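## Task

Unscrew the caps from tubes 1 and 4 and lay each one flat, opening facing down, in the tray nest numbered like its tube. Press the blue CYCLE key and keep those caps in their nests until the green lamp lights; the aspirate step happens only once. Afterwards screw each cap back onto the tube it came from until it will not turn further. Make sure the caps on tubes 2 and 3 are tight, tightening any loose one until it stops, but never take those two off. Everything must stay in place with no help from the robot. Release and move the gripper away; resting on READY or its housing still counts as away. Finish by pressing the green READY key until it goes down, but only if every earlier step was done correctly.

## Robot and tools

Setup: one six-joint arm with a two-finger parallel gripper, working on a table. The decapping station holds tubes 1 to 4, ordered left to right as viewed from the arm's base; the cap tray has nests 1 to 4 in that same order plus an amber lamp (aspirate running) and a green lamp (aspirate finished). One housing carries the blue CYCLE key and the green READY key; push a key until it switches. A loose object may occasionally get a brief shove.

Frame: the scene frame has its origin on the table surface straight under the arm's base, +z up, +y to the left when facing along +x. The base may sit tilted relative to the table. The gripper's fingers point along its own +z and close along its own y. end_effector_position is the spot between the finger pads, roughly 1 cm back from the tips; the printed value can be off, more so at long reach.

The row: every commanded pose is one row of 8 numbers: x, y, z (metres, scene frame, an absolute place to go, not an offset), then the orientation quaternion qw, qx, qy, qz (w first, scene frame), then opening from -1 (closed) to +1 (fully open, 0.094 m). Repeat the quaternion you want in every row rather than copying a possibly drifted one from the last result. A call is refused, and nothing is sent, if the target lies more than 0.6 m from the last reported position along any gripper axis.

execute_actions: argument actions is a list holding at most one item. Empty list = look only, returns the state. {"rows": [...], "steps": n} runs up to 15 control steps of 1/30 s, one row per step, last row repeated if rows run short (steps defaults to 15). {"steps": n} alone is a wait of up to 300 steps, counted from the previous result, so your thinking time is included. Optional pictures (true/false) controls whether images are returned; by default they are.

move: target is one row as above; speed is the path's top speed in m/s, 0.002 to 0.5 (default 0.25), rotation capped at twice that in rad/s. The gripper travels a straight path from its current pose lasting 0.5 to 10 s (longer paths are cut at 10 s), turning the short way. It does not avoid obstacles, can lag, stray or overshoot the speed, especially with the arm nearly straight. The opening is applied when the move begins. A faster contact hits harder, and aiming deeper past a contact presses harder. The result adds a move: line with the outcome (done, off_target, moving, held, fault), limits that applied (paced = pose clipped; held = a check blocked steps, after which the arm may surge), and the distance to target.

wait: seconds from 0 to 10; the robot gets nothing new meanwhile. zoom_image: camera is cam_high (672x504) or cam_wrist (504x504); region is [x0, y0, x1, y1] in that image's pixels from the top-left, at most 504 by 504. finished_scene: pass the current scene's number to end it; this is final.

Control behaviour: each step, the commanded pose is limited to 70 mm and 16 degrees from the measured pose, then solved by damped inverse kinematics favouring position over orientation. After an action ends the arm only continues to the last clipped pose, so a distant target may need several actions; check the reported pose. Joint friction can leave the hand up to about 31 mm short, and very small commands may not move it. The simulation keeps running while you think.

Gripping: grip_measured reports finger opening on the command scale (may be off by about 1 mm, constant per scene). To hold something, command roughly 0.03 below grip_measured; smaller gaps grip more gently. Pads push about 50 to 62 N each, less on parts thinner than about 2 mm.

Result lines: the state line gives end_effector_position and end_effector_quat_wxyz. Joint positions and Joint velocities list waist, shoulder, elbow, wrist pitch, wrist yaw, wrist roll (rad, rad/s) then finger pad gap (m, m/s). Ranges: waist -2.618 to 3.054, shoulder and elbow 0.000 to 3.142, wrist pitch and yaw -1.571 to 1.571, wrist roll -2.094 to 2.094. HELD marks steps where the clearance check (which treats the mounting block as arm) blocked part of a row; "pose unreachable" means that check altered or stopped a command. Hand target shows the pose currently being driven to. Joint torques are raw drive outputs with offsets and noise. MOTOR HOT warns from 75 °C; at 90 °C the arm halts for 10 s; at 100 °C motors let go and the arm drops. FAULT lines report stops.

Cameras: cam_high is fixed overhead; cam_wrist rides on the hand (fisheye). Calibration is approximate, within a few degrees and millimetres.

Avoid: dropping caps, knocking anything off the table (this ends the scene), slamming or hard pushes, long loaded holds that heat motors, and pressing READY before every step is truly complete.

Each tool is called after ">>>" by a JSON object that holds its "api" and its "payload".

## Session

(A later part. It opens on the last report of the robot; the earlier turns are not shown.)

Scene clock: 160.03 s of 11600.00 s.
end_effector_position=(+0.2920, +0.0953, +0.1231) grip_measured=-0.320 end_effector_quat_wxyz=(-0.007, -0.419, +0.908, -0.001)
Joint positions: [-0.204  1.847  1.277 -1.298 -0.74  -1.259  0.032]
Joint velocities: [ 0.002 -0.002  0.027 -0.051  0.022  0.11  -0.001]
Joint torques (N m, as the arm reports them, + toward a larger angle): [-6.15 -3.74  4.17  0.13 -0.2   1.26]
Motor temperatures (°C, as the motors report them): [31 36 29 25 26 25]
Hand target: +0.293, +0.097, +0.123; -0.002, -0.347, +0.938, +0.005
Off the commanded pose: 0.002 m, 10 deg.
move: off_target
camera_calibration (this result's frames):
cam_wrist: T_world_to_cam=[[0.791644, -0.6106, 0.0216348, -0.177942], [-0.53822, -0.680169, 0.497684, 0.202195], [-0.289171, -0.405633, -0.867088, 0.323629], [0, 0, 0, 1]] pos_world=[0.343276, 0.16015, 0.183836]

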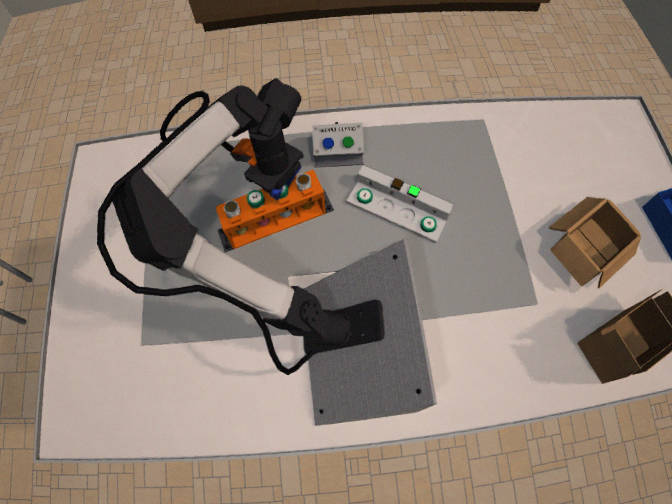

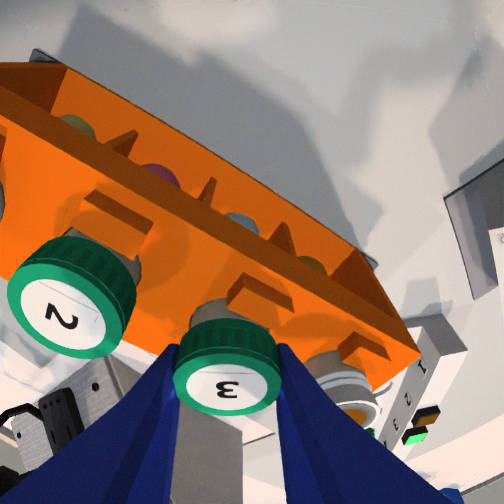

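>>> {"api": "execute_actions", "payload": {"actions": [{"rows": [[0.292, 0.096, 0.123, 0, -0.415, 0.910, 0, -0.355],[0.292, 0.096, 0.123, 0, -0.415, 0.910, 0, -0.355],[0.292, 0.096, 0.123, 0, -0.415, 0.910, 0, -0.355],[0.292, 0.096, 0.123, 0, -0.415, 0.910, 0, -0.12]], "steps": 10}], "pictures": false}}

>>> {"api": "move", "payload": {"target": [0.292, 0.097, 0.15, 0, -0.45, 0.893, 0, -0.1], "speed": 0.2}}

>>> {"api": "move", "payload": {"target": [0.275, 0.149, 0.147, 0, -0.643, 0.766, 0, -0.08], "speed": 0.3}}

>>> {"api": "move", "payload": {"target": [0.2765, 0.150, 0.121, 0, -0.643, 0.766, 0, -0.08], "speed": 0.08}}

Scene clock: 162.07 s of 11600.00 s.
end_effector_position=(+0.2921, +0.0956, +0.1232) grip_measured=-0.122 end_effector_quat_wxyz=(-0.006, -0.421, +0.907, -0.001)
Joint positions: [-0.204  1.846  1.277 -1.297 -0.741 -1.262  0.041]
Joint velocities: [ 0.012  0.002 -0.022 -0.081 -0.051  0.125 -0.002]
Joint torques (N m, as the arm reports them, + toward a larger angle): [-6.19 -4.37  3.35  0.23 -0.17  0.08]
Motor temperatures (°C, as the motors report them): [31 36 29 25 26 25]
Hand target: +0.292, +0.096, +0.123; -0.000, -0.415, +0.910, +0.000
Off the commanded pose: 0.001 m, 1 deg.
Steps of this call (steps 1 to 51: nothing new was sent; steps 52 to 61: all 10 steps of this action). Readings (end_effector_position):
52: (+0.2921, +0.0955, +0.1232)
53: (+0.2921, +0.0955, +0.1232)
55: (+0.2921, +0.0956, +0.1232)
59: (+0.2921, +0.0956, +0.1232)
61: the state above

Scene clock: 163.20 s of 11600.00 s.
end_effector_position=(+0.2916, +0.0979, +0.1463) grip_measured=-0.102 end_effector_quat_wxyz=(+0.003, -0.449, +0.894, +0.001)
Joint positions: [-0.256  1.846  1.342 -1.397 -0.741 -1.385  0.042]
Joint velocities: [-0.017  0.002  0.017  0.037 -0.022 -0.051 -0.001]
Joint torques (N m, as the arm reports them, + toward a larger angle): [-6.58 -3.43  5.53 -0.03 -0.02 -0.05]
Motor temperatures (°C, as the motors report them): [31 36 29 25 26 25]
Hand target: +0.292, +0.097, +0.150; +0.000, -0.450, +0.893, -0.000
Off the commanded pose: 0.004 m, 0 deg.
move: done
camera_calibration (this result's frames):
cam_wrist: T_world_to_cam=[[0.82957, -0.557779, 0.0263933, -0.193452], [-0.499511, -0.720122, 0.481574, 0.187173], [-0.249605, -0.412683, -0.876008, 0.335071], [0, 0, 0, 1]] pos_world=[0.337612, 0.165162, 0.208493]

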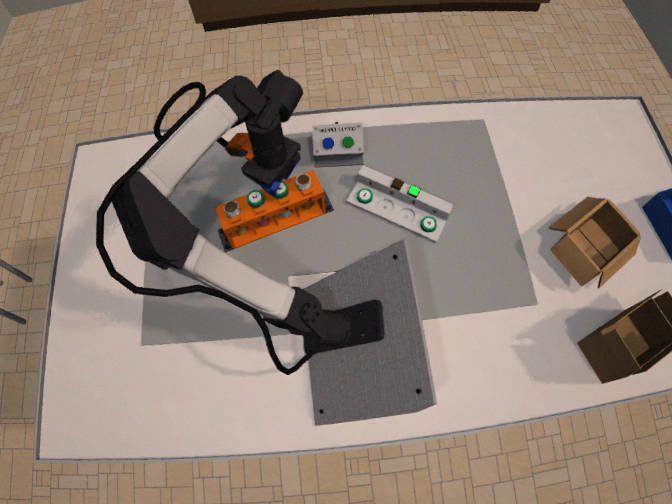

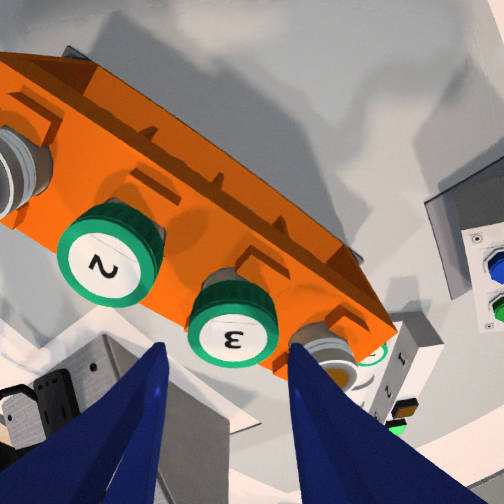

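Scene clock: 164.50 s of 11600.00 s.
end_effector_position=(+0.2819, +0.1448, +0.1493) grip_measured=-0.082 end_effector_quat_wxyz=(+0.001, -0.642, +0.767, -0.010)
Joint positions: [-0.161  1.713  1.342 -1.421 -0.753 -1.706  0.043]
Joint velocities: [-0.017  0.012  0.002 -0.066  0.022  0.081  0.001]
Joint torques (N m, as the arm reports them, + toward a larger angle): [-4.92 -4.14  2.95 -0.03 -0.17 -0.07]
Motor temperatures (°C, as the motors report them): [31 36 29 25 26 25]
Hand target: +0.275, +0.149, +0.147; +0.000, -0.643, +0.766, +0.000
Off the commanded pose: 0.008 m, 1 deg.
move: done
camera_calibration (this result's frames):
cam_wrist: T_world_to_cam=[[0.990819, -0.12804, 0.0433942, -0.269564], [-0.132574, -0.857331, 0.497401, 0.128681], [-0.0264839, -0.498587, -0.866435, 0.302782], [0, 0, 0, 1]] pos_world=[0.292167, 0.226771, 0.210033]

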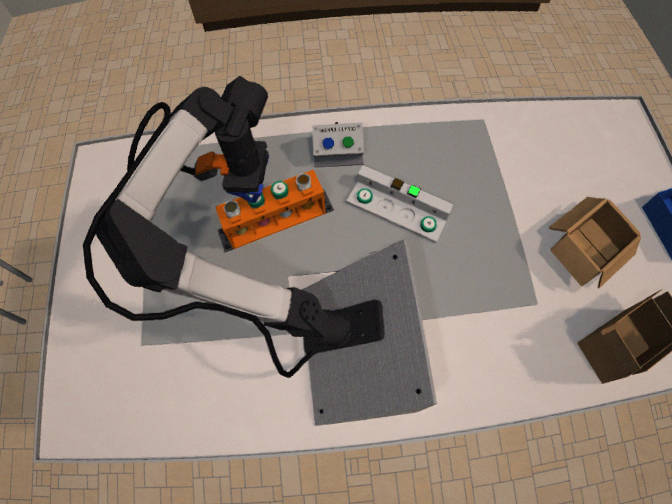

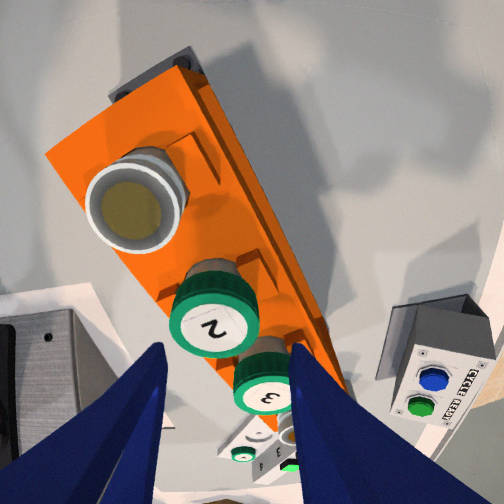

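Scene clock: 165.47 s of 11600.00 s.
end_effector_position=(+0.2773, +0.1468, +0.1225) grip_measured=-0.082 end_effector_quat_wxyz=(-0.007, -0.640, +0.768, +0.001)
Joint positions: [-0.095  1.702  1.258 -1.324 -0.767 -1.639  0.043]
Joint velocities: [ 0.012 -0.007 -0.007 -0.007  0.095  0.037 -0.001]
Joint torques (N m, as the arm reports them, + toward a larger angle): [-4.87 -4.73  2.83  0.31 -0.19  0.12]
Motor temperatures (°C, as the motors report them): [30 36 29 25 26 25]
Hand target: +0.277, +0.150, +0.121; +0.000, -0.643, +0.766, +0.000
Off the commanded pose: 0.004 m, 1 deg.
move: done
camera_calibration (this result's frames):
cam_wrist: T_world_to_cam=[[0.99113, -0.131912, 0.0161408, -0.259753], [-0.122593, -0.860633, 0.494249, 0.141297], [-0.0513061, -0.491843, -0.869171, 0.286651], [0, 0, 0, 1]] pos_world=[0.289477, 0.228328, 0.183505]

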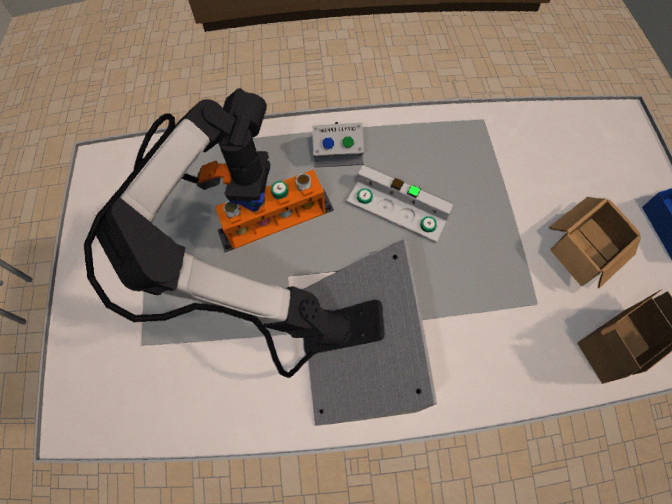

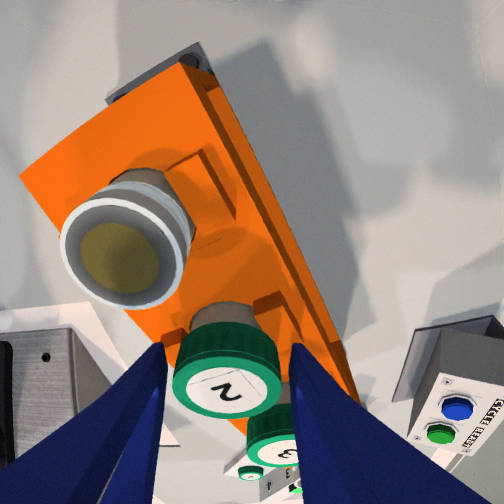

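>>> {"api": "execute_actions", "payload": {"actions": [{"rows": [[0.277, 0.148, 0.122, 0, -0.643, 0.766, 0, -0.355]], "steps": 10}], "pictures": false}}

>>> {"api": "move", "payload": {"target": [0.277, 0.147, 0.122, 0, -0.559, 0.829, 0, -0.355], "speed": 0.3}}

Scene clock: 167.17 s of 11600.00 s.
end_effector_position=(+0.2774, +0.1468, +0.1224) grip_measured=-0.322 end_effector_quat_wxyz=(-0.006, -0.640, +0.768, +0.001)
Joint positions: [-0.095  1.702  1.257 -1.323 -0.767 -1.637  0.032]
Joint velocities: [-0.002 -0.007 -0.002  0.007 -0.022  0.007  0.   ]
Joint torques (N m, as the arm reports them, + toward a larger angle): [-5.58 -4.43  3.18  0.26 -0.14  0.04]
Motor temperatures (°C, as the motors report them): [30 35 29 25 26 25]
Hand target: +0.277, +0.148, +0.122; -0.000, -0.643, +0.766, +0.000
Off the commanded pose: 0.001 m, 1 deg.
Steps of this call (steps 1 to 41: nothing new was sent; steps 42 to 51: all 10 steps of this action). Readings (end_effector_position):
42: (+0.2777, +0.1467, +0.1225)
43: (+0.2774, +0.1468, +0.1224)
45: (+0.2774, +0.1468, +0.1224)
49: (+0.2774, +0.1468, +0.1224)
51: the state above

Scene clock: 168.33 s of 11600.00 s.
end_effector_position=(+0.2774, +0.1468, +0.1224) grip_measured=-0.322 end_effector_quat_wxyz=(-0.006, -0.564, +0.826, +0.000)
Joint positions: [-0.095  1.702  1.257 -1.323 -0.767 -1.447  0.032]
Joint velocities: [-0.002 -0.022 -0.022 -0.022  0.037  0.081  0.   ]
Joint torques (N m, as the arm reports them, + toward a larger angle): [-5.73 -4.25  3.01  0.27 -0.14  0.13]
Motor temperatures (°C, as the motors report them): [30 35 29 25 26 25]
Hand target: +0.277, +0.147, +0.122; -0.000, -0.559, +0.829, +0.000
Off the commanded pose: 0.001 m, 1 deg.
move: done
camera_calibration (this result's frames):
cam_wrist: T_world_to_cam=[[0.947726, -0.318568, 0.0181783, -0.220632], [-0.285289, -0.820449, 0.495453, 0.180402], [-0.142921, -0.47474, -0.868444, 0.309395], [0, 0, 0, 1]] pos_world=[0.304784, 0.224606, 0.183322]

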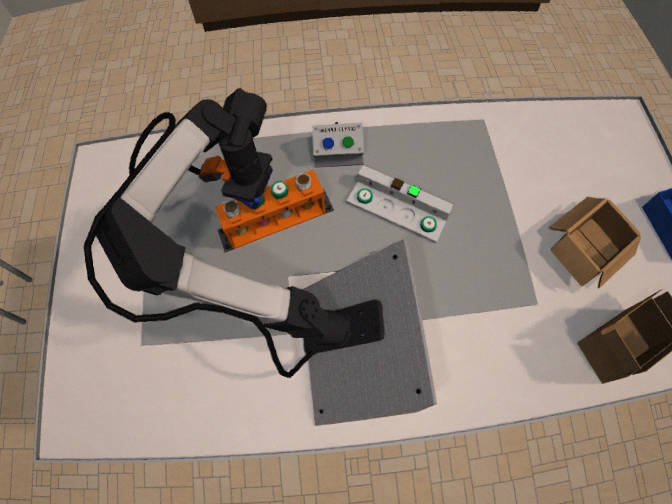

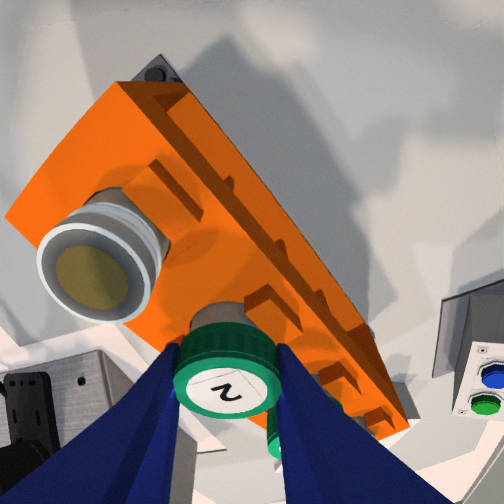

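>>> {"api": "execute_actions", "payload": {"actions": [{"rows": [[0.277, 0.147, 0.122, 0, -0.5, 0.866, 0, -0.355],[0.277, 0.147, 0.122, 0, -0.5, 0.866, 0, -0.355],[0.277, 0.147, 0.122, 0, -0.5, 0.866, 0, -0.355],[0.277, 0.147, 0.122, 0, -0.454, 0.891, 0, -0.355],[0.277, 0.147, 0.122, 0, -0.454, 0.891, 0, -0.355],[0.277, 0.147, 0.122, 0, -0.407, 0.914, 0, -0.355]], "steps": 15}], "pictures": false}}

Scene clock: 170.47 s of 11600.00 s.
end_effector_position=(+0.2774, +0.1467, +0.1223) grip_measured=-0.322 end_effector_quat_wxyz=(-0.007, -0.506, +0.863, -0.001)
Joint positions: [-0.095  1.702  1.257 -1.322 -0.767 -1.309  0.032]
Joint velocities: [-0.002  0.022  0.017  0.037 -0.051 -0.066  0.001]
Joint torques (N m, as the arm reports them, + toward a larger angle): [-6.08 -3.03  3.89  0.05 -0.22  1.54]
Motor temperatures (°C, as the motors report them): [30 35 29 25 26 25]
Hand target: +0.277, +0.147, +0.122; -0.003, -0.414, +0.910, +0.008
Off the commanded pose: 0.001 m, 13 deg.
Steps of this call (steps 1 to 49: nothing new was sent; steps 50 to 64: all 15 steps of this action). Readings (end_effector_position):
50: (+0.2774, +0.1468, +0.1224)
51: (+0.2774, +0.1469, +0.1224)
53: (+0.2774, +0.1469, +0.1224)
57: (+0.2774, +0.1467, +0.1224)
64: the state above

>>> {"api": "execute_actions", "payload": {"actions": [{"rows": [[0.277, 0.147, 0.122, 0, -0.502, 0.865, 0, -0.355],[0.277, 0.147, 0.122, 0, -0.502, 0.865, 0, -0.355],[0.277, 0.147, 0.122, 0, -0.502, 0.865, 0, -0.355],[0.277, 0.147, 0.122, 0, -0.502, 0.865, 0, -0.1]], "steps": 10}]}}

>>> {"api": "move", "payload": {"target": [0.277, 0.147, 0.155, 0, -0.502, 0.865, 0, -0.1], "speed": 0.2}}

>>> {"api": "move", "payload": {"target": [0.315, -0.05, 0.15, 0, 0.292, 0.956, 0, -0.05], "speed": 0.5}}

>>> {"api": "move", "payload": {"target": [0.3175, -0.084, 0.06, 0, 0.292, 0.956, 0, -0.05], "speed": 0.25}}

Scene clock: 172.07 s of 11600.00 s.
end_effector_position=(+0.2776, +0.1469, +0.1224) grip_measured=-0.102 end_effector_quat_wxyz=(-0.006, -0.508, +0.861, -0.001)
Joint positions: [-0.094  1.701  1.257 -1.321 -0.766 -1.312  0.042]
Joint velocities: [ 0.012 -0.012 -0.017  0.022 -0.022  0.051  0.   ]
Joint torques (N m, as the arm reports them, + toward a larger angle): [-5.82 -4.3   2.94  0.25 -0.18  0.13]
Motor temperatures (°C, as the motors report them): [30 35 29 25 26 26]
Hand target: +0.277, +0.147, +0.122; -0.000, -0.502, +0.865, +0.000
Off the commanded pose: 0.001 m, 1 deg.
Steps of this call (steps 1 to 38: nothing new was sent; steps 39 to 48: all 10 steps of this action). Readings (end_effector_position):
39: (+0.2775, +0.1468, +0.1224)
40: (+0.2775, +0.1469, +0.1224)
42: (+0.2775, +0.1469, +0.1224)
46: (+0.2776, +0.1469, +0.1224)
48: the state above
camera_calibration (this result's frames):
cam_wrist: T_world_to_cam=[[0.897693, -0.440099, 0.0214456, -0.189498], [-0.391508, -0.774358, 0.497083, 0.203022], [-0.202159, -0.454624, -0.867438, 0.322861], [0, 0, 0, 1]] pos_world=[0.314866, 0.220594, 0.183206]

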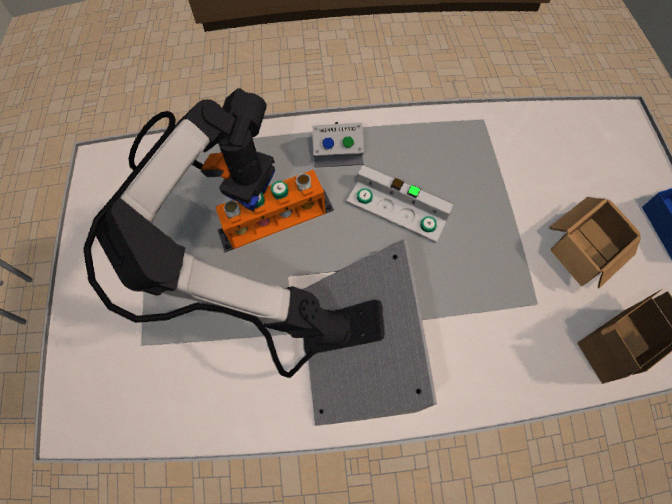

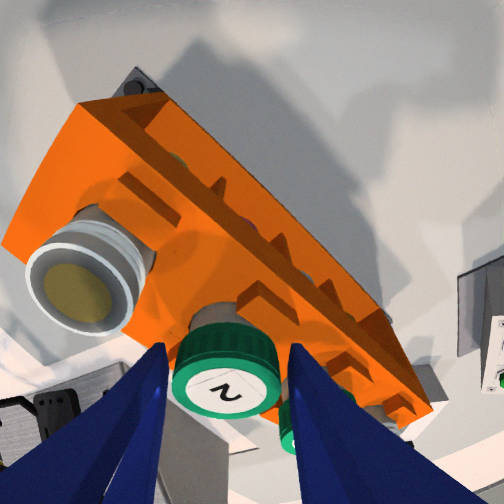

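Scene clock: 173.23 s of 11600.00 s.
end_effector_position=(+0.2760, +0.1496, +0.1532) grip_measured=-0.102 end_effector_quat_wxyz=(+0.005, -0.505, +0.863, -0.001)
Joint positions: [-0.171  1.701  1.343 -1.457 -0.766 -1.392  0.042]
Joint velocities: [-0.007  0.002  0.017 -0.007  0.022  0.037  0.001]
Joint torques (N m, as the arm reports them, + toward a larger angle): [-6.06 -2.13  5.3   0.02 -0.04 -0.04]
Motor temperatures (°C, as the motors report them): [30 35 29 25 26 26]
Hand target: +0.276, +0.147, +0.155; -0.000, -0.502, +0.865, -0.000
Off the commanded pose: 0.003 m, 1 deg.
move: done
camera_calibration (this result's frames):
cam_wrist: T_world_to_cam=[[0.893359, -0.448047, 0.0340959, -0.187093], [-0.40778, -0.776516, 0.480353, 0.196603], [-0.188745, -0.443031, -0.876413, 0.346375], [0, 0, 0, 1]] pos_world=[0.312688, 0.222294, 0.215508]

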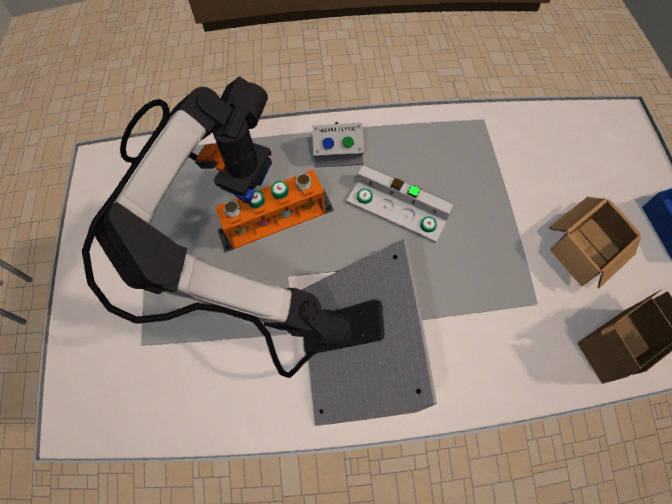

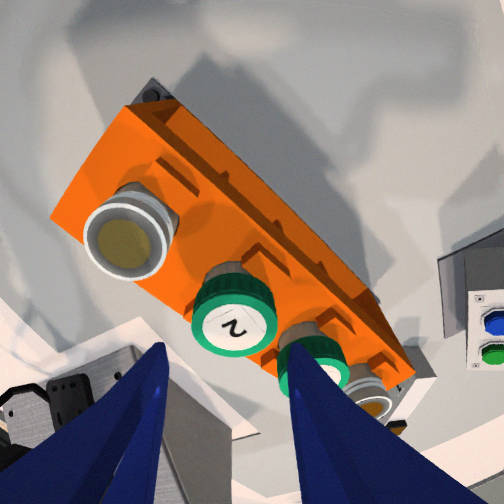

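Scene clock: 175.60 s of 11600.00 s.
end_effector_position=(+0.3118, -0.0450, +0.1486) grip_measured=-0.052 end_effector_quat_wxyz=(-0.005, +0.290, +0.957, +0.007)
Joint positions: [-0.501  2.277  1.538 -1.365 -0.642 -0.166  0.045]
Joint velocities: [-0.007 -0.012 -0.002 -0.022  0.022 -0.007 -0.   ]
Joint torques (N m, as the arm reports them, + toward a larger angle): [-7.34 -5.11  5.98  0.3   0.04  0.1 ]
Motor temperatures (°C, as the motors report them): [30 35 29 25 26 26]
Hand target: +0.315, -0.052, +0.150; +0.000, +0.292, +0.956, -0.001
Off the commanded pose: 0.006 m, 1 deg.
move: done
camera_calibration (this result's frames):
cam_wrist: T_world_to_cam=[[-0.513218, -0.858111, 0.0159012, 0.116775], [-0.740217, 0.451933, 0.49783, 0.218636], [-0.43438, 0.243725, -0.867129, 0.368988], [0, 0, 0, 1]] pos_world=[0.38205, -0.088534, 0.209259]

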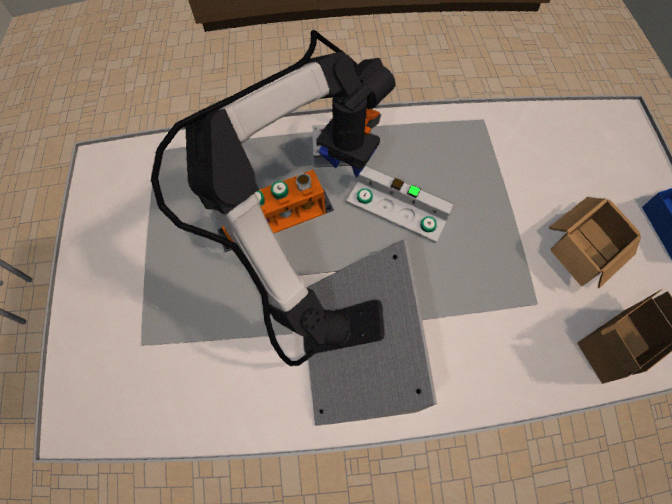

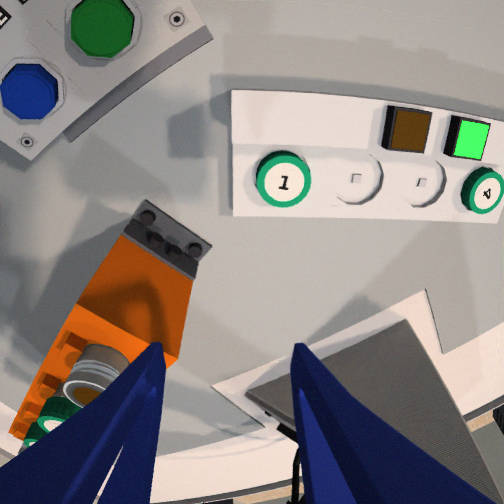

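Scene clock: 176.70 s of 11600.00 s.
end_effector_position=(+0.3180, -0.0852, +0.0634) grip_measured=-0.052 end_effector_quat_wxyz=(-0.003, +0.290, +0.957, -0.004)
Joint positions: [-0.412  2.413  1.384 -1.    -0.666 -0.057  0.045]
Joint velocities: [-0.002  0.007 -0.007  0.007  0.066 -0.022  0.001]
Joint torques (N m, as the arm reports them, + toward a larger angle): [-6.8  -6.6   3.36  0.39 -0.12  0.1 ]
Motor temperatures (°C, as the motors report them): [30 35 29 25 26 26]
Hand target: +0.318, -0.084, +0.060; -0.000, +0.292, +0.956, +0.001
Off the commanded pose: 0.004 m, 1 deg.
move: done
camera_calibration (this result's frames):
cam_wrist: T_world_to_cam=[[-0.513754, -0.857213, 0.0352526, 0.0857973], [-0.738867, 0.462961, 0.489636, 0.28478], [-0.436043, 0.225505, -0.871214, 0.306872], [0, 0, 0, 1]] pos_world=[0.388302, -0.127497, 0.124888]

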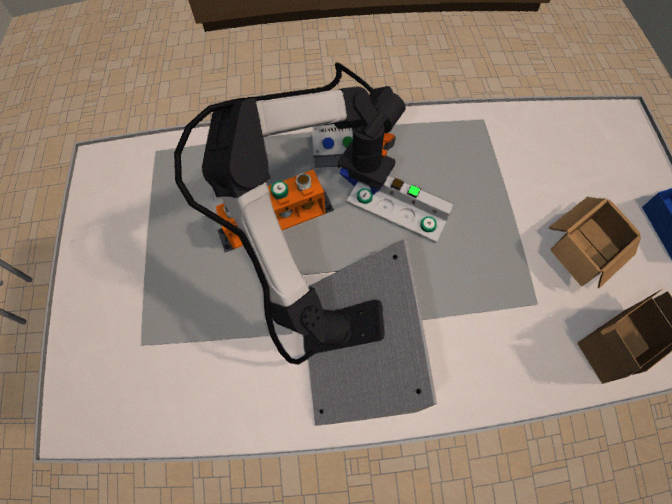

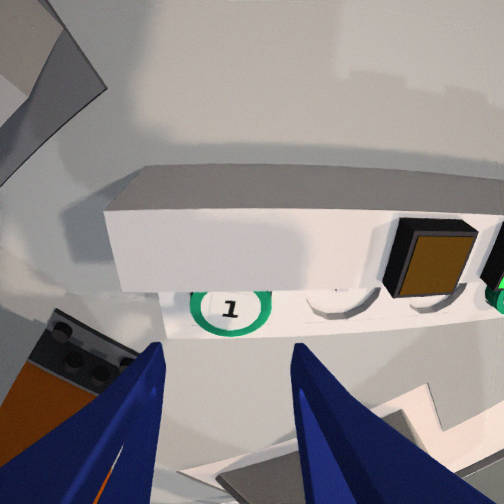

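>>> {"api": "move", "payload": {"target": [0.3165, -0.085, 0.023, 0, 0.292, 0.956, 0, -0.05], "speed": 0.06}}

Scene clock: 178.27 s of 11600.00 s.
end_effector_position=(+0.3197, -0.0852, +0.0296) grip_measured=-0.052 end_effector_quat_wxyz=(+0.003, +0.287, +0.958, -0.006)
Joint positions: [-0.349  2.433  1.304 -0.838 -0.692  0.019  0.045]
Joint velocities: [-0.027 -0.007  0.002  0.037  0.007  0.139  0.   ]
Joint torques (N m, as the arm reports them, + toward a larger angle): [-6.86 -5.94  2.79  0.39 -0.13  0.09]
Motor temperatures (°C, as the motors report them): [30 35 29 25 26 25]
Hand target: +0.317, -0.085, +0.023; -0.000, +0.292, +0.956, +0.000
Off the commanded pose: 0.007 m, 1 deg.
move: done
camera_calibration (this result's frames):
cam_wrist: T_world_to_cam=[[-0.50789, -0.860652, 0.0364189, 0.0856251], [-0.746733, 0.460954, 0.47949, 0.305286], [-0.429462, 0.216333, -0.876791, 0.275409], [0, 0, 0, 1]] pos_world=[0.389733, -0.12661, 0.091976]

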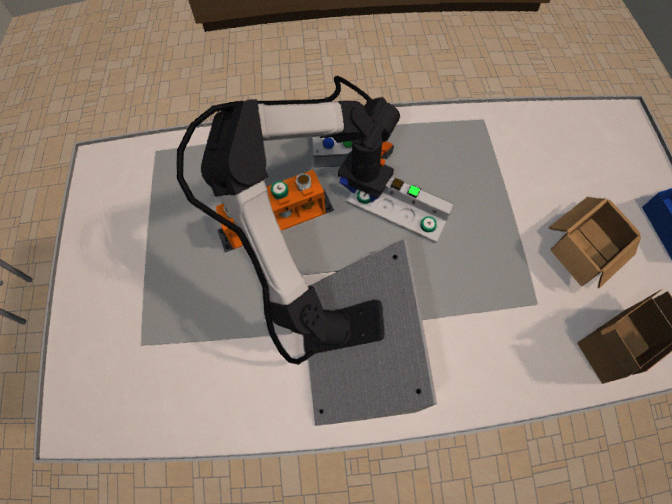

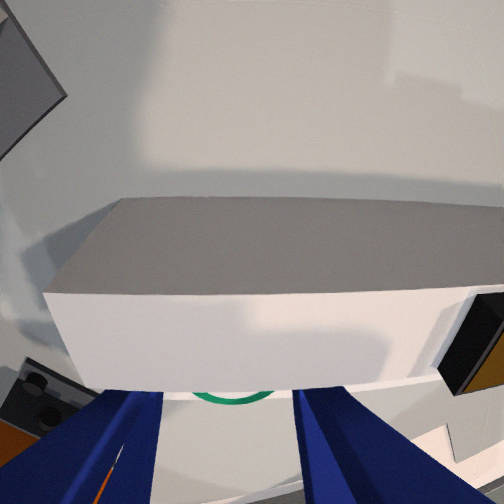

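>>> {"api": "execute_actions", "payload": {"actions": [{"rows": [[0.3165, -0.086, 0.023, 0, 0.292, 0.956, 0, -0.355]], "steps": 12}], "pictures": false}}

>>> {"api": "move", "payload": {"target": [0.315, -0.07, 0.165, 0, 0.174, 0.985, 0, -0.355], "speed": 0.25}}

>>> {"api": "move", "payload": {"target": [0.260, 0.199, 0.16, 0, -0.766, 0.643, 0, -0.355], "speed": 0.5}}

Scene clock: 179.73 s of 11600.00 s.
end_effector_position=(+0.3198, -0.0859, +0.0296) grip_measured=-0.329 end_effector_quat_wxyz=(+0.003, +0.286, +0.958, -0.008)
Joint positions: [-0.349  2.433  1.304 -0.835 -0.689  0.02   0.032]
Joint velocities: [ 0.002 -0.002 -0.002 -0.037 -0.051 -0.007 -0.001]
Joint torques (N m, as the arm reports them, + toward a larger angle): [-7.1  -5.8   2.97  0.4  -0.12  0.13]
Motor temperatures (°C, as the motors report them): [31 35 29 25 26 25]
Hand target: +0.316, -0.086, +0.023; -0.000, +0.292, +0.956, +0.000
Off the commanded pose: 0.007 m, 1 deg.
Steps of this call (steps 1 to 32: nothing new was sent; steps 33 to 44: all 12 steps of this action). Readings (end_effector_position):
33: (+0.3200, -0.0854, +0.0296)
34: (+0.3198, -0.0859, +0.0296)
36: (+0.3198, -0.0859, +0.0296)
40: (+0.3198, -0.0859, +0.0296)
44: the state above

Scene clock: 181.30 s of 11600.00 s.
end_effector_position=(+0.3148, -0.0675, +0.1657) grip_measured=-0.329 end_effector_quat_wxyz=(+0.009, +0.175, +0.985, +0.000)
Joint positions: [-0.558  2.328  1.621 -1.397 -0.616 -0.442  0.032]
Joint velocities: [ 0.002  0.002 -0.002  0.022 -0.066  0.095 -0.   ]
Joint torques (N m, as the arm reports them, + toward a larger angle): [-7.04 -5.02  6.02  0.11  0.02 -0.04]
Motor temperatures (°C, as the motors report them): [31 35 29 25 26 25]
Hand target: +0.313, -0.070, +0.165; +0.000, +0.174, +0.985, -0.001
Off the commanded pose: 0.003 m, 1 deg.
move: done
camera_calibration (this result's frames):
cam_wrist: T_world_to_cam=[[-0.298956, -0.95398, 0.023399, 0.0235666], [-0.838372, 0.274281, 0.471065, 0.245837], [-0.455804, 0.12121, -0.881788, 0.391587], [0, 0, 0, 1]] pos_world=[0.391635, -0.0924106, 0.22894]

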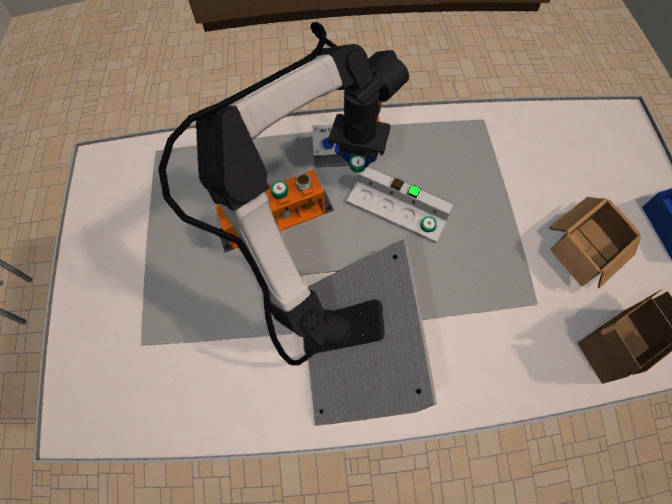

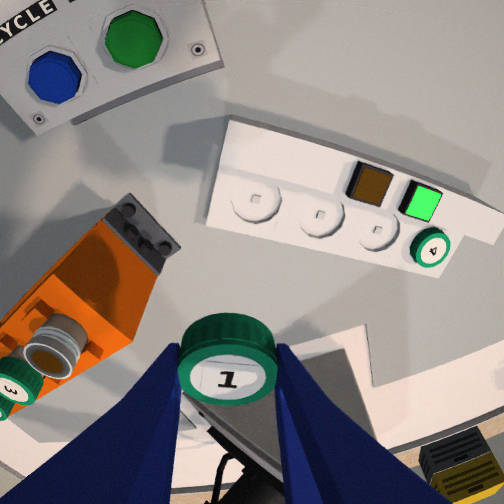

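Scene clock: 184.03 s of 11600.00 s.
end_effector_position=(+0.2612, +0.1933, +0.1564) grip_measured=-0.329 end_effector_quat_wxyz=(+0.004, +0.759, -0.651, +0.001)
Joint positions: [-0.075  1.607  1.383 -1.516 -0.773 -1.938  0.032]
Joint velocities: [-0.007  0.002 -0.017  0.037 -0.037 -0.081  0.   ]
Joint torques (N m, as the arm reports them, + toward a larger angle): [-4.29 -3.75  5.23 -0.06 -0.17 -0.05]
Motor temperatures (°C, as the motors report them): [31 35 29 25 26 25]
Hand target: +0.260, +0.201, +0.159; -0.002, +0.766, -0.642, -0.001
Off the commanded pose: 0.007 m, 1 deg.
move: done
camera_calibration (this result's frames):
cam_wrist: T_world_to_cam=[[0.979655, 0.199525, 0.0215641, -0.300164], [0.163397, -0.855391, 0.491536, 0.087221], [0.11652, -0.478012, -0.87059, 0.291872], [0, 0, 0, 1]] pos_world=[0.245797, 0.274017, 0.217701]

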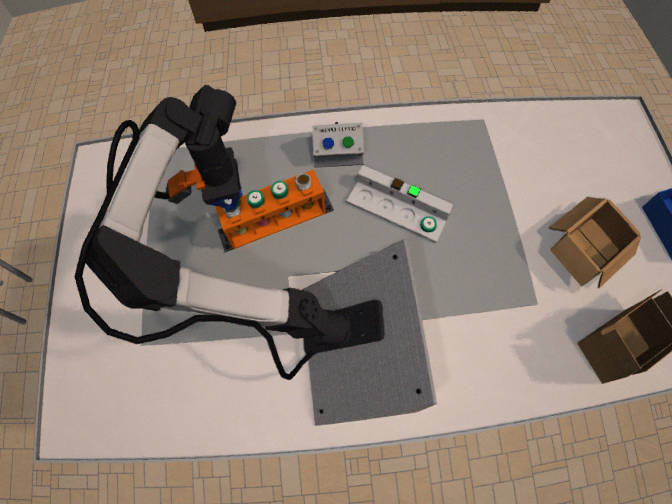

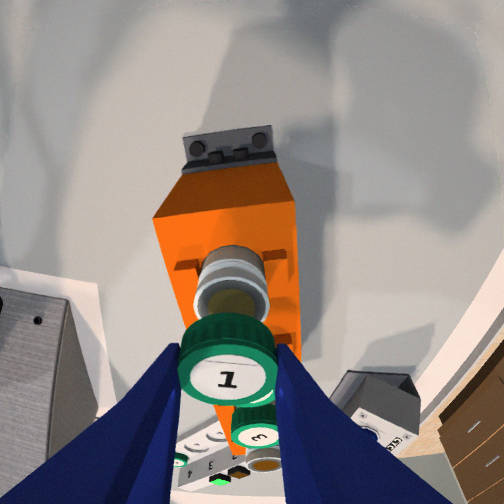

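>>> {"api": "move", "payload": {"target": [0.261, 0.201, 0.143, 0, -0.766, 0.643, 0, -0.36], "speed": 0.06}}

>>> {"api": "zoom_image", "payload": {"camera": "cam_wrist", "region": [130, 220, 330, 420]}}

Scene clock: 185.77 s of 11600.00 s.
end_effector_position=(+0.2626, +0.1965, +0.1434) grip_measured=-0.329 end_effector_quat_wxyz=(+0.008, +0.762, -0.648, -0.004)
Joint positions: [-0.031  1.607  1.358 -1.464 -0.776 -1.897  0.032]
Joint velocities: [ 0.007 -0.022  0.002  0.022 -0.022  0.007  0.001]
Joint torques (N m, as the arm reports them, + toward a larger angle): [-4.4  -4.98  2.72  0.26 -0.14  0.11]
Motor temperatures (°C, as the motors report them): [30 35 29 25 26 25]
Hand target: +0.261, +0.201, +0.143; +0.000, +0.766, -0.643, -0.001
Off the commanded pose: 0.005 m, 1 deg.
move: done
camera_calibration (this result's frames):
cam_wrist: T_world_to_cam=[[0.978064, 0.208123, 0.00867835, -0.301259], [0.177207, -0.853227, 0.490512, 0.0922318], [0.109492, -0.478214, -0.871391, 0.283904], [0, 0, 0, 1]] pos_world=[0.247221, 0.277161, 0.204765]

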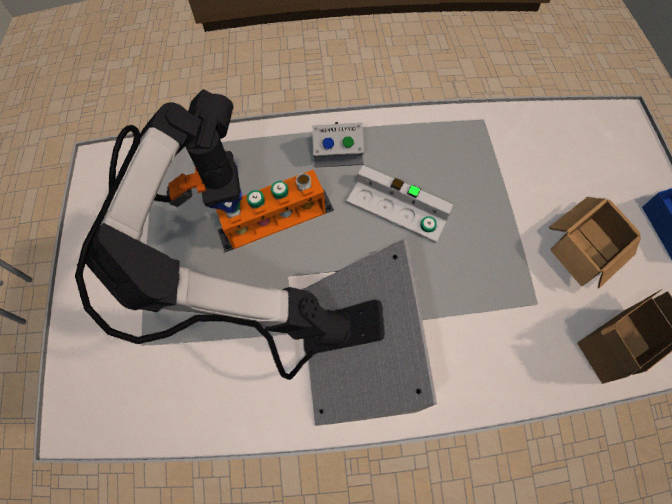

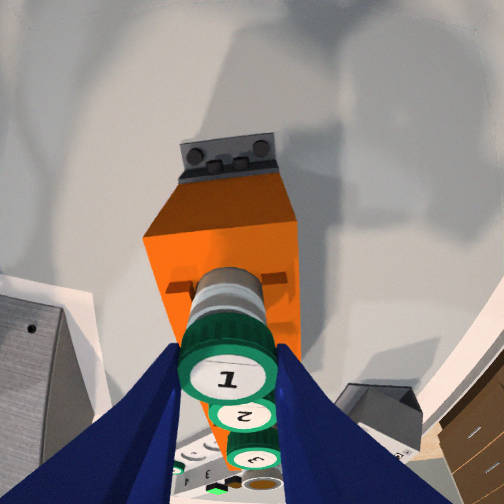

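Region (130, 220, 330, 420) of cam_wrist's 504x504 image, scaled by 2.520, with more detail than that image has.

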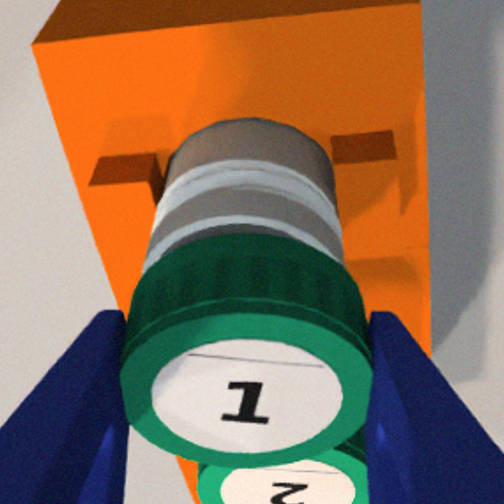

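>>> {"api": "move", "payload": {"target": [0.260, 0.2015, 0.128, 0, -0.766, 0.643, 0, -0.36], "speed": 0.03}}

Scene clock: 187.00 s of 11600.00 s.
end_effector_position=(+0.2627, +0.1983, +0.1392) grip_measured=-0.329 end_effector_quat_wxyz=(+0.001, +0.764, -0.645, +0.013)
Joint positions: [-0.012  1.565  1.316 -1.397 -0.772 -1.845  0.032]
Joint velocities: [-0.002 -0.002  0.002  0.007 -0.066 -0.022 -0.001]
Joint torques (N m, as the arm reports them, + toward a larger angle): [-2.11 -3.35  1.75  0.47 -0.23  0.13]
Motor temperatures (°C, as the motors report them): [30 35 29 25 26 25]
Hand target: +0.260, +0.202, +0.128; +0.000, +0.766, -0.643, -0.000
Off the commanded pose: 0.012 m, 1 deg.
move: off_target
camera_calibration (this result's frames):
cam_wrist: T_world_to_cam=[[0.975481, 0.216492, 0.0395893, -0.307045], [0.167315, -0.846361, 0.505646, 0.0949225], [0.142975, -0.486625, -0.861832, 0.272613], [0, 0, 0, 1]] pos_world=[0.244658, 0.279472, 0.199105]

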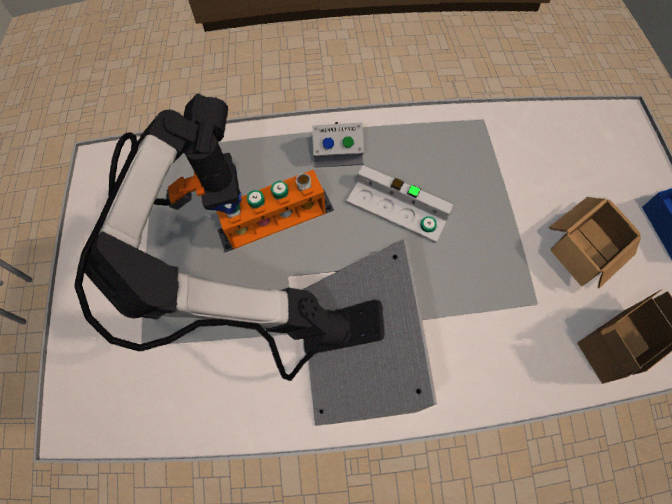

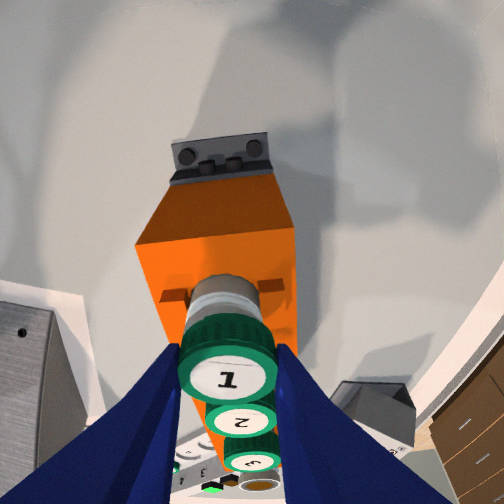

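>>> {"api": "move", "payload": {"target": [0.257, 0.199, 0.141, 0, -0.766, 0.643, 0, -0.36], "speed": 0.03}}

>>> {"api": "zoom_image", "payload": {"camera": "cam_wrist", "region": [130, 220, 330, 420]}}

Scene clock: 188.70 s of 11600.00 s.
end_effector_position=(+0.2606, +0.1990, +0.1398) grip_measured=-0.329 end_effector_quat_wxyz=(+0.001, +0.769, -0.639, +0.008)
Joint positions: [-0.016  1.565  1.316 -1.411 -0.779 -1.872  0.032]
Joint velocities: [-0.007  0.002  0.022 -0.037  0.007  0.007 -0.   ]
Joint torques (N m, as the arm reports them, + toward a larger angle): [-5.56 -3.08  3.86 -0.11 -0.13 -0.05]
Motor temperatures (°C, as the motors report them): [30 34 29 25 26 25]
Hand target: +0.257, +0.199, +0.141; -0.000, +0.766, -0.643, +0.000
Off the commanded pose: 0.004 m, 1 deg.
move: done
camera_calibration (this result's frames):
cam_wrist: T_world_to_cam=[[0.972248, 0.231346, 0.0348182, -0.306531], [0.183772, -0.847309, 0.498292, 0.092477], [0.144779, -0.478065, -0.86631, 0.272294], [0, 0, 0, 1]] pos_world=[0.241607, 0.279445, 0.200483]

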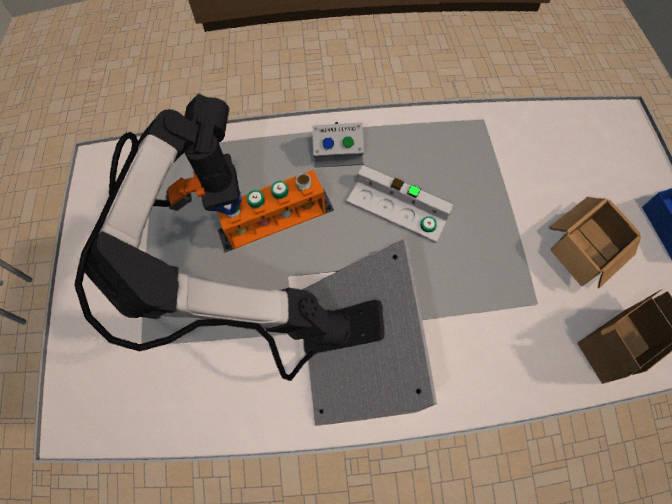

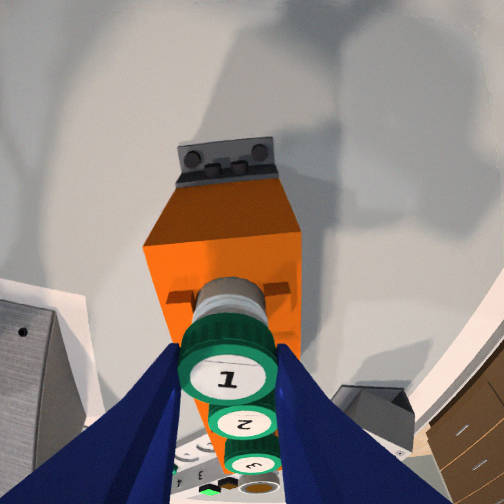

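Region (130, 220, 330, 420) of cam_wrist's 504x504 image, scaled by 2.520, with more detail than that image has.

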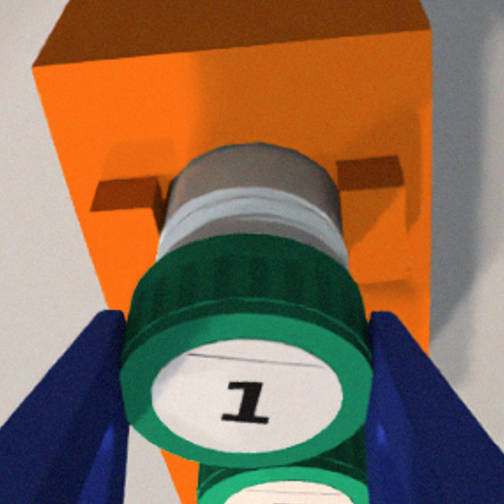

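>>> {"api": "move", "payload": {"target": [0.259, 0.197, 0.130, 0, -0.766, 0.643, 0, -0.36], "speed": 0.02}}

Scene clock: 190.33 s of 11600.00 s.
end_effector_position=(+0.2607, +0.1987, +0.1349) grip_measured=-0.329 end_effector_quat_wxyz=(-0.003, +0.769, -0.639, +0.004)
Joint positions: [-0.007  1.565  1.297 -1.387 -0.789 -1.863  0.032]
Joint velocities: [-0.017  0.002 -0.002  0.022 -0.037  0.022 -0.   ]
Joint torques (N m, as the arm reports them, + toward a larger angle): [-4.17 -3.15  2.66  0.27 -0.11  0.12]
Motor temperatures (°C, as the motors report them): [30 34 29 25 26 25]
Hand target: +0.259, +0.197, +0.130; -0.000, +0.766, -0.643, -0.000
Off the commanded pose: 0.005 m, 1 deg.
move: done
camera_calibration (this result's frames):
cam_wrist: T_world_to_cam=[[0.972354, 0.230825, 0.0353081, -0.306461], [0.184526, -0.852206, 0.489587, 0.0966856], [0.143099, -0.469537, -0.871239, 0.267276], [0, 0, 0, 1]] pos_world=[0.241901, 0.278631, 0.196345]

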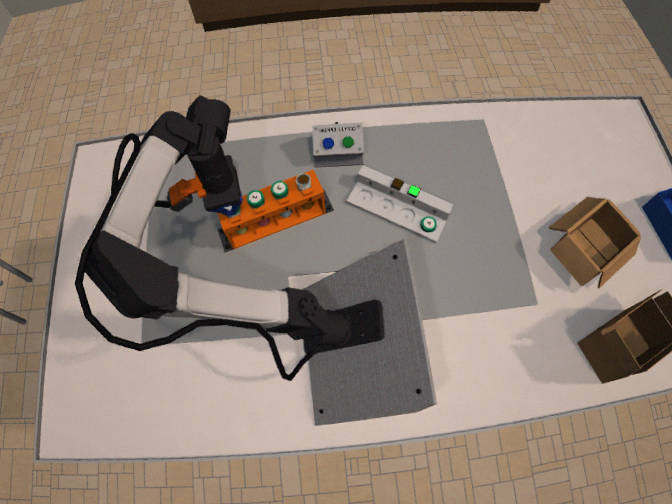

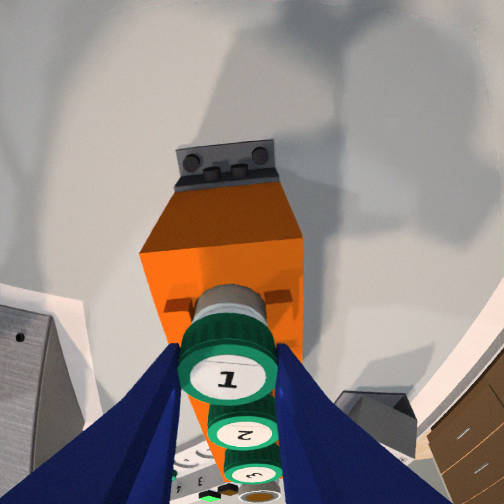

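It went on. Lower further.

>>> {"api": "move", "payload": {"target": [0.260, 0.198, 0.125, 0, -0.766, 0.643, 0, -0.36], "speed": 0.02}}

Scene clock: 192.03 s of 11600.00 s.
end_effector_position=(+0.2617, +0.1993, +0.1319) grip_measured=-0.329 end_effector_quat_wxyz=(-0.002, +0.767, -0.641, +0.004)
Joint positions: [ 0.003  1.565  1.29  -1.371 -0.789 -1.843  0.032]
Joint velocities: [ 0.002 -0.017 -0.007  0.066 -0.022  0.037  0.001]
Joint torques (N m, as the arm reports them, + toward a larger angle): [-3.48 -3.23  2.23  0.38 -0.11  0.15]
Motor temperatures (°C, as the motors report them): [30 34 29 25 26 25]
Hand target: +0.260, +0.198, +0.125; +0.000, +0.766, -0.643, -0.000
Off the commanded pose: 0.007 m, 1 deg.
move: done
camera_calibration (this result's frames):
cam_wrist: T_world_to_cam=[[0.973788, 0.224681, 0.0354259, -0.306585], [0.179029, -0.853177, 0.489936, 0.100011], [0.140304, -0.470752, -0.871038, 0.265712], [0, 0, 0, 1]] pos_world=[0.243364, 0.279295, 0.193307]

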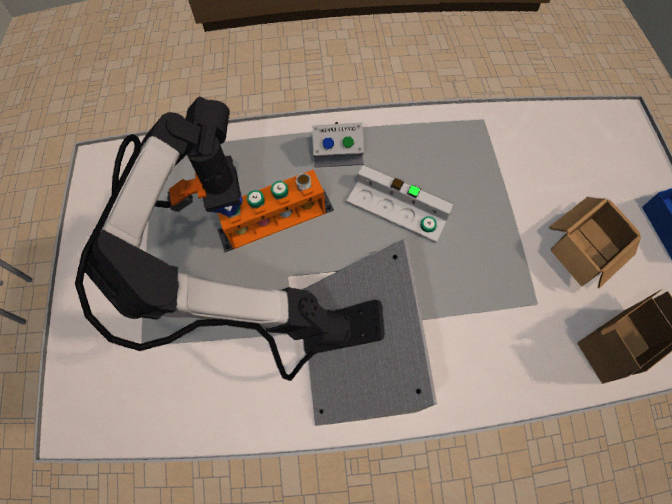

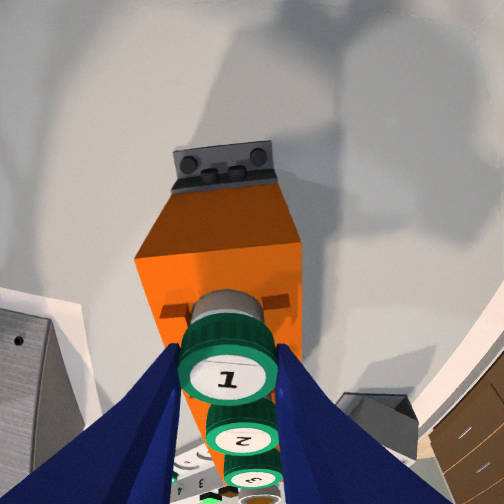

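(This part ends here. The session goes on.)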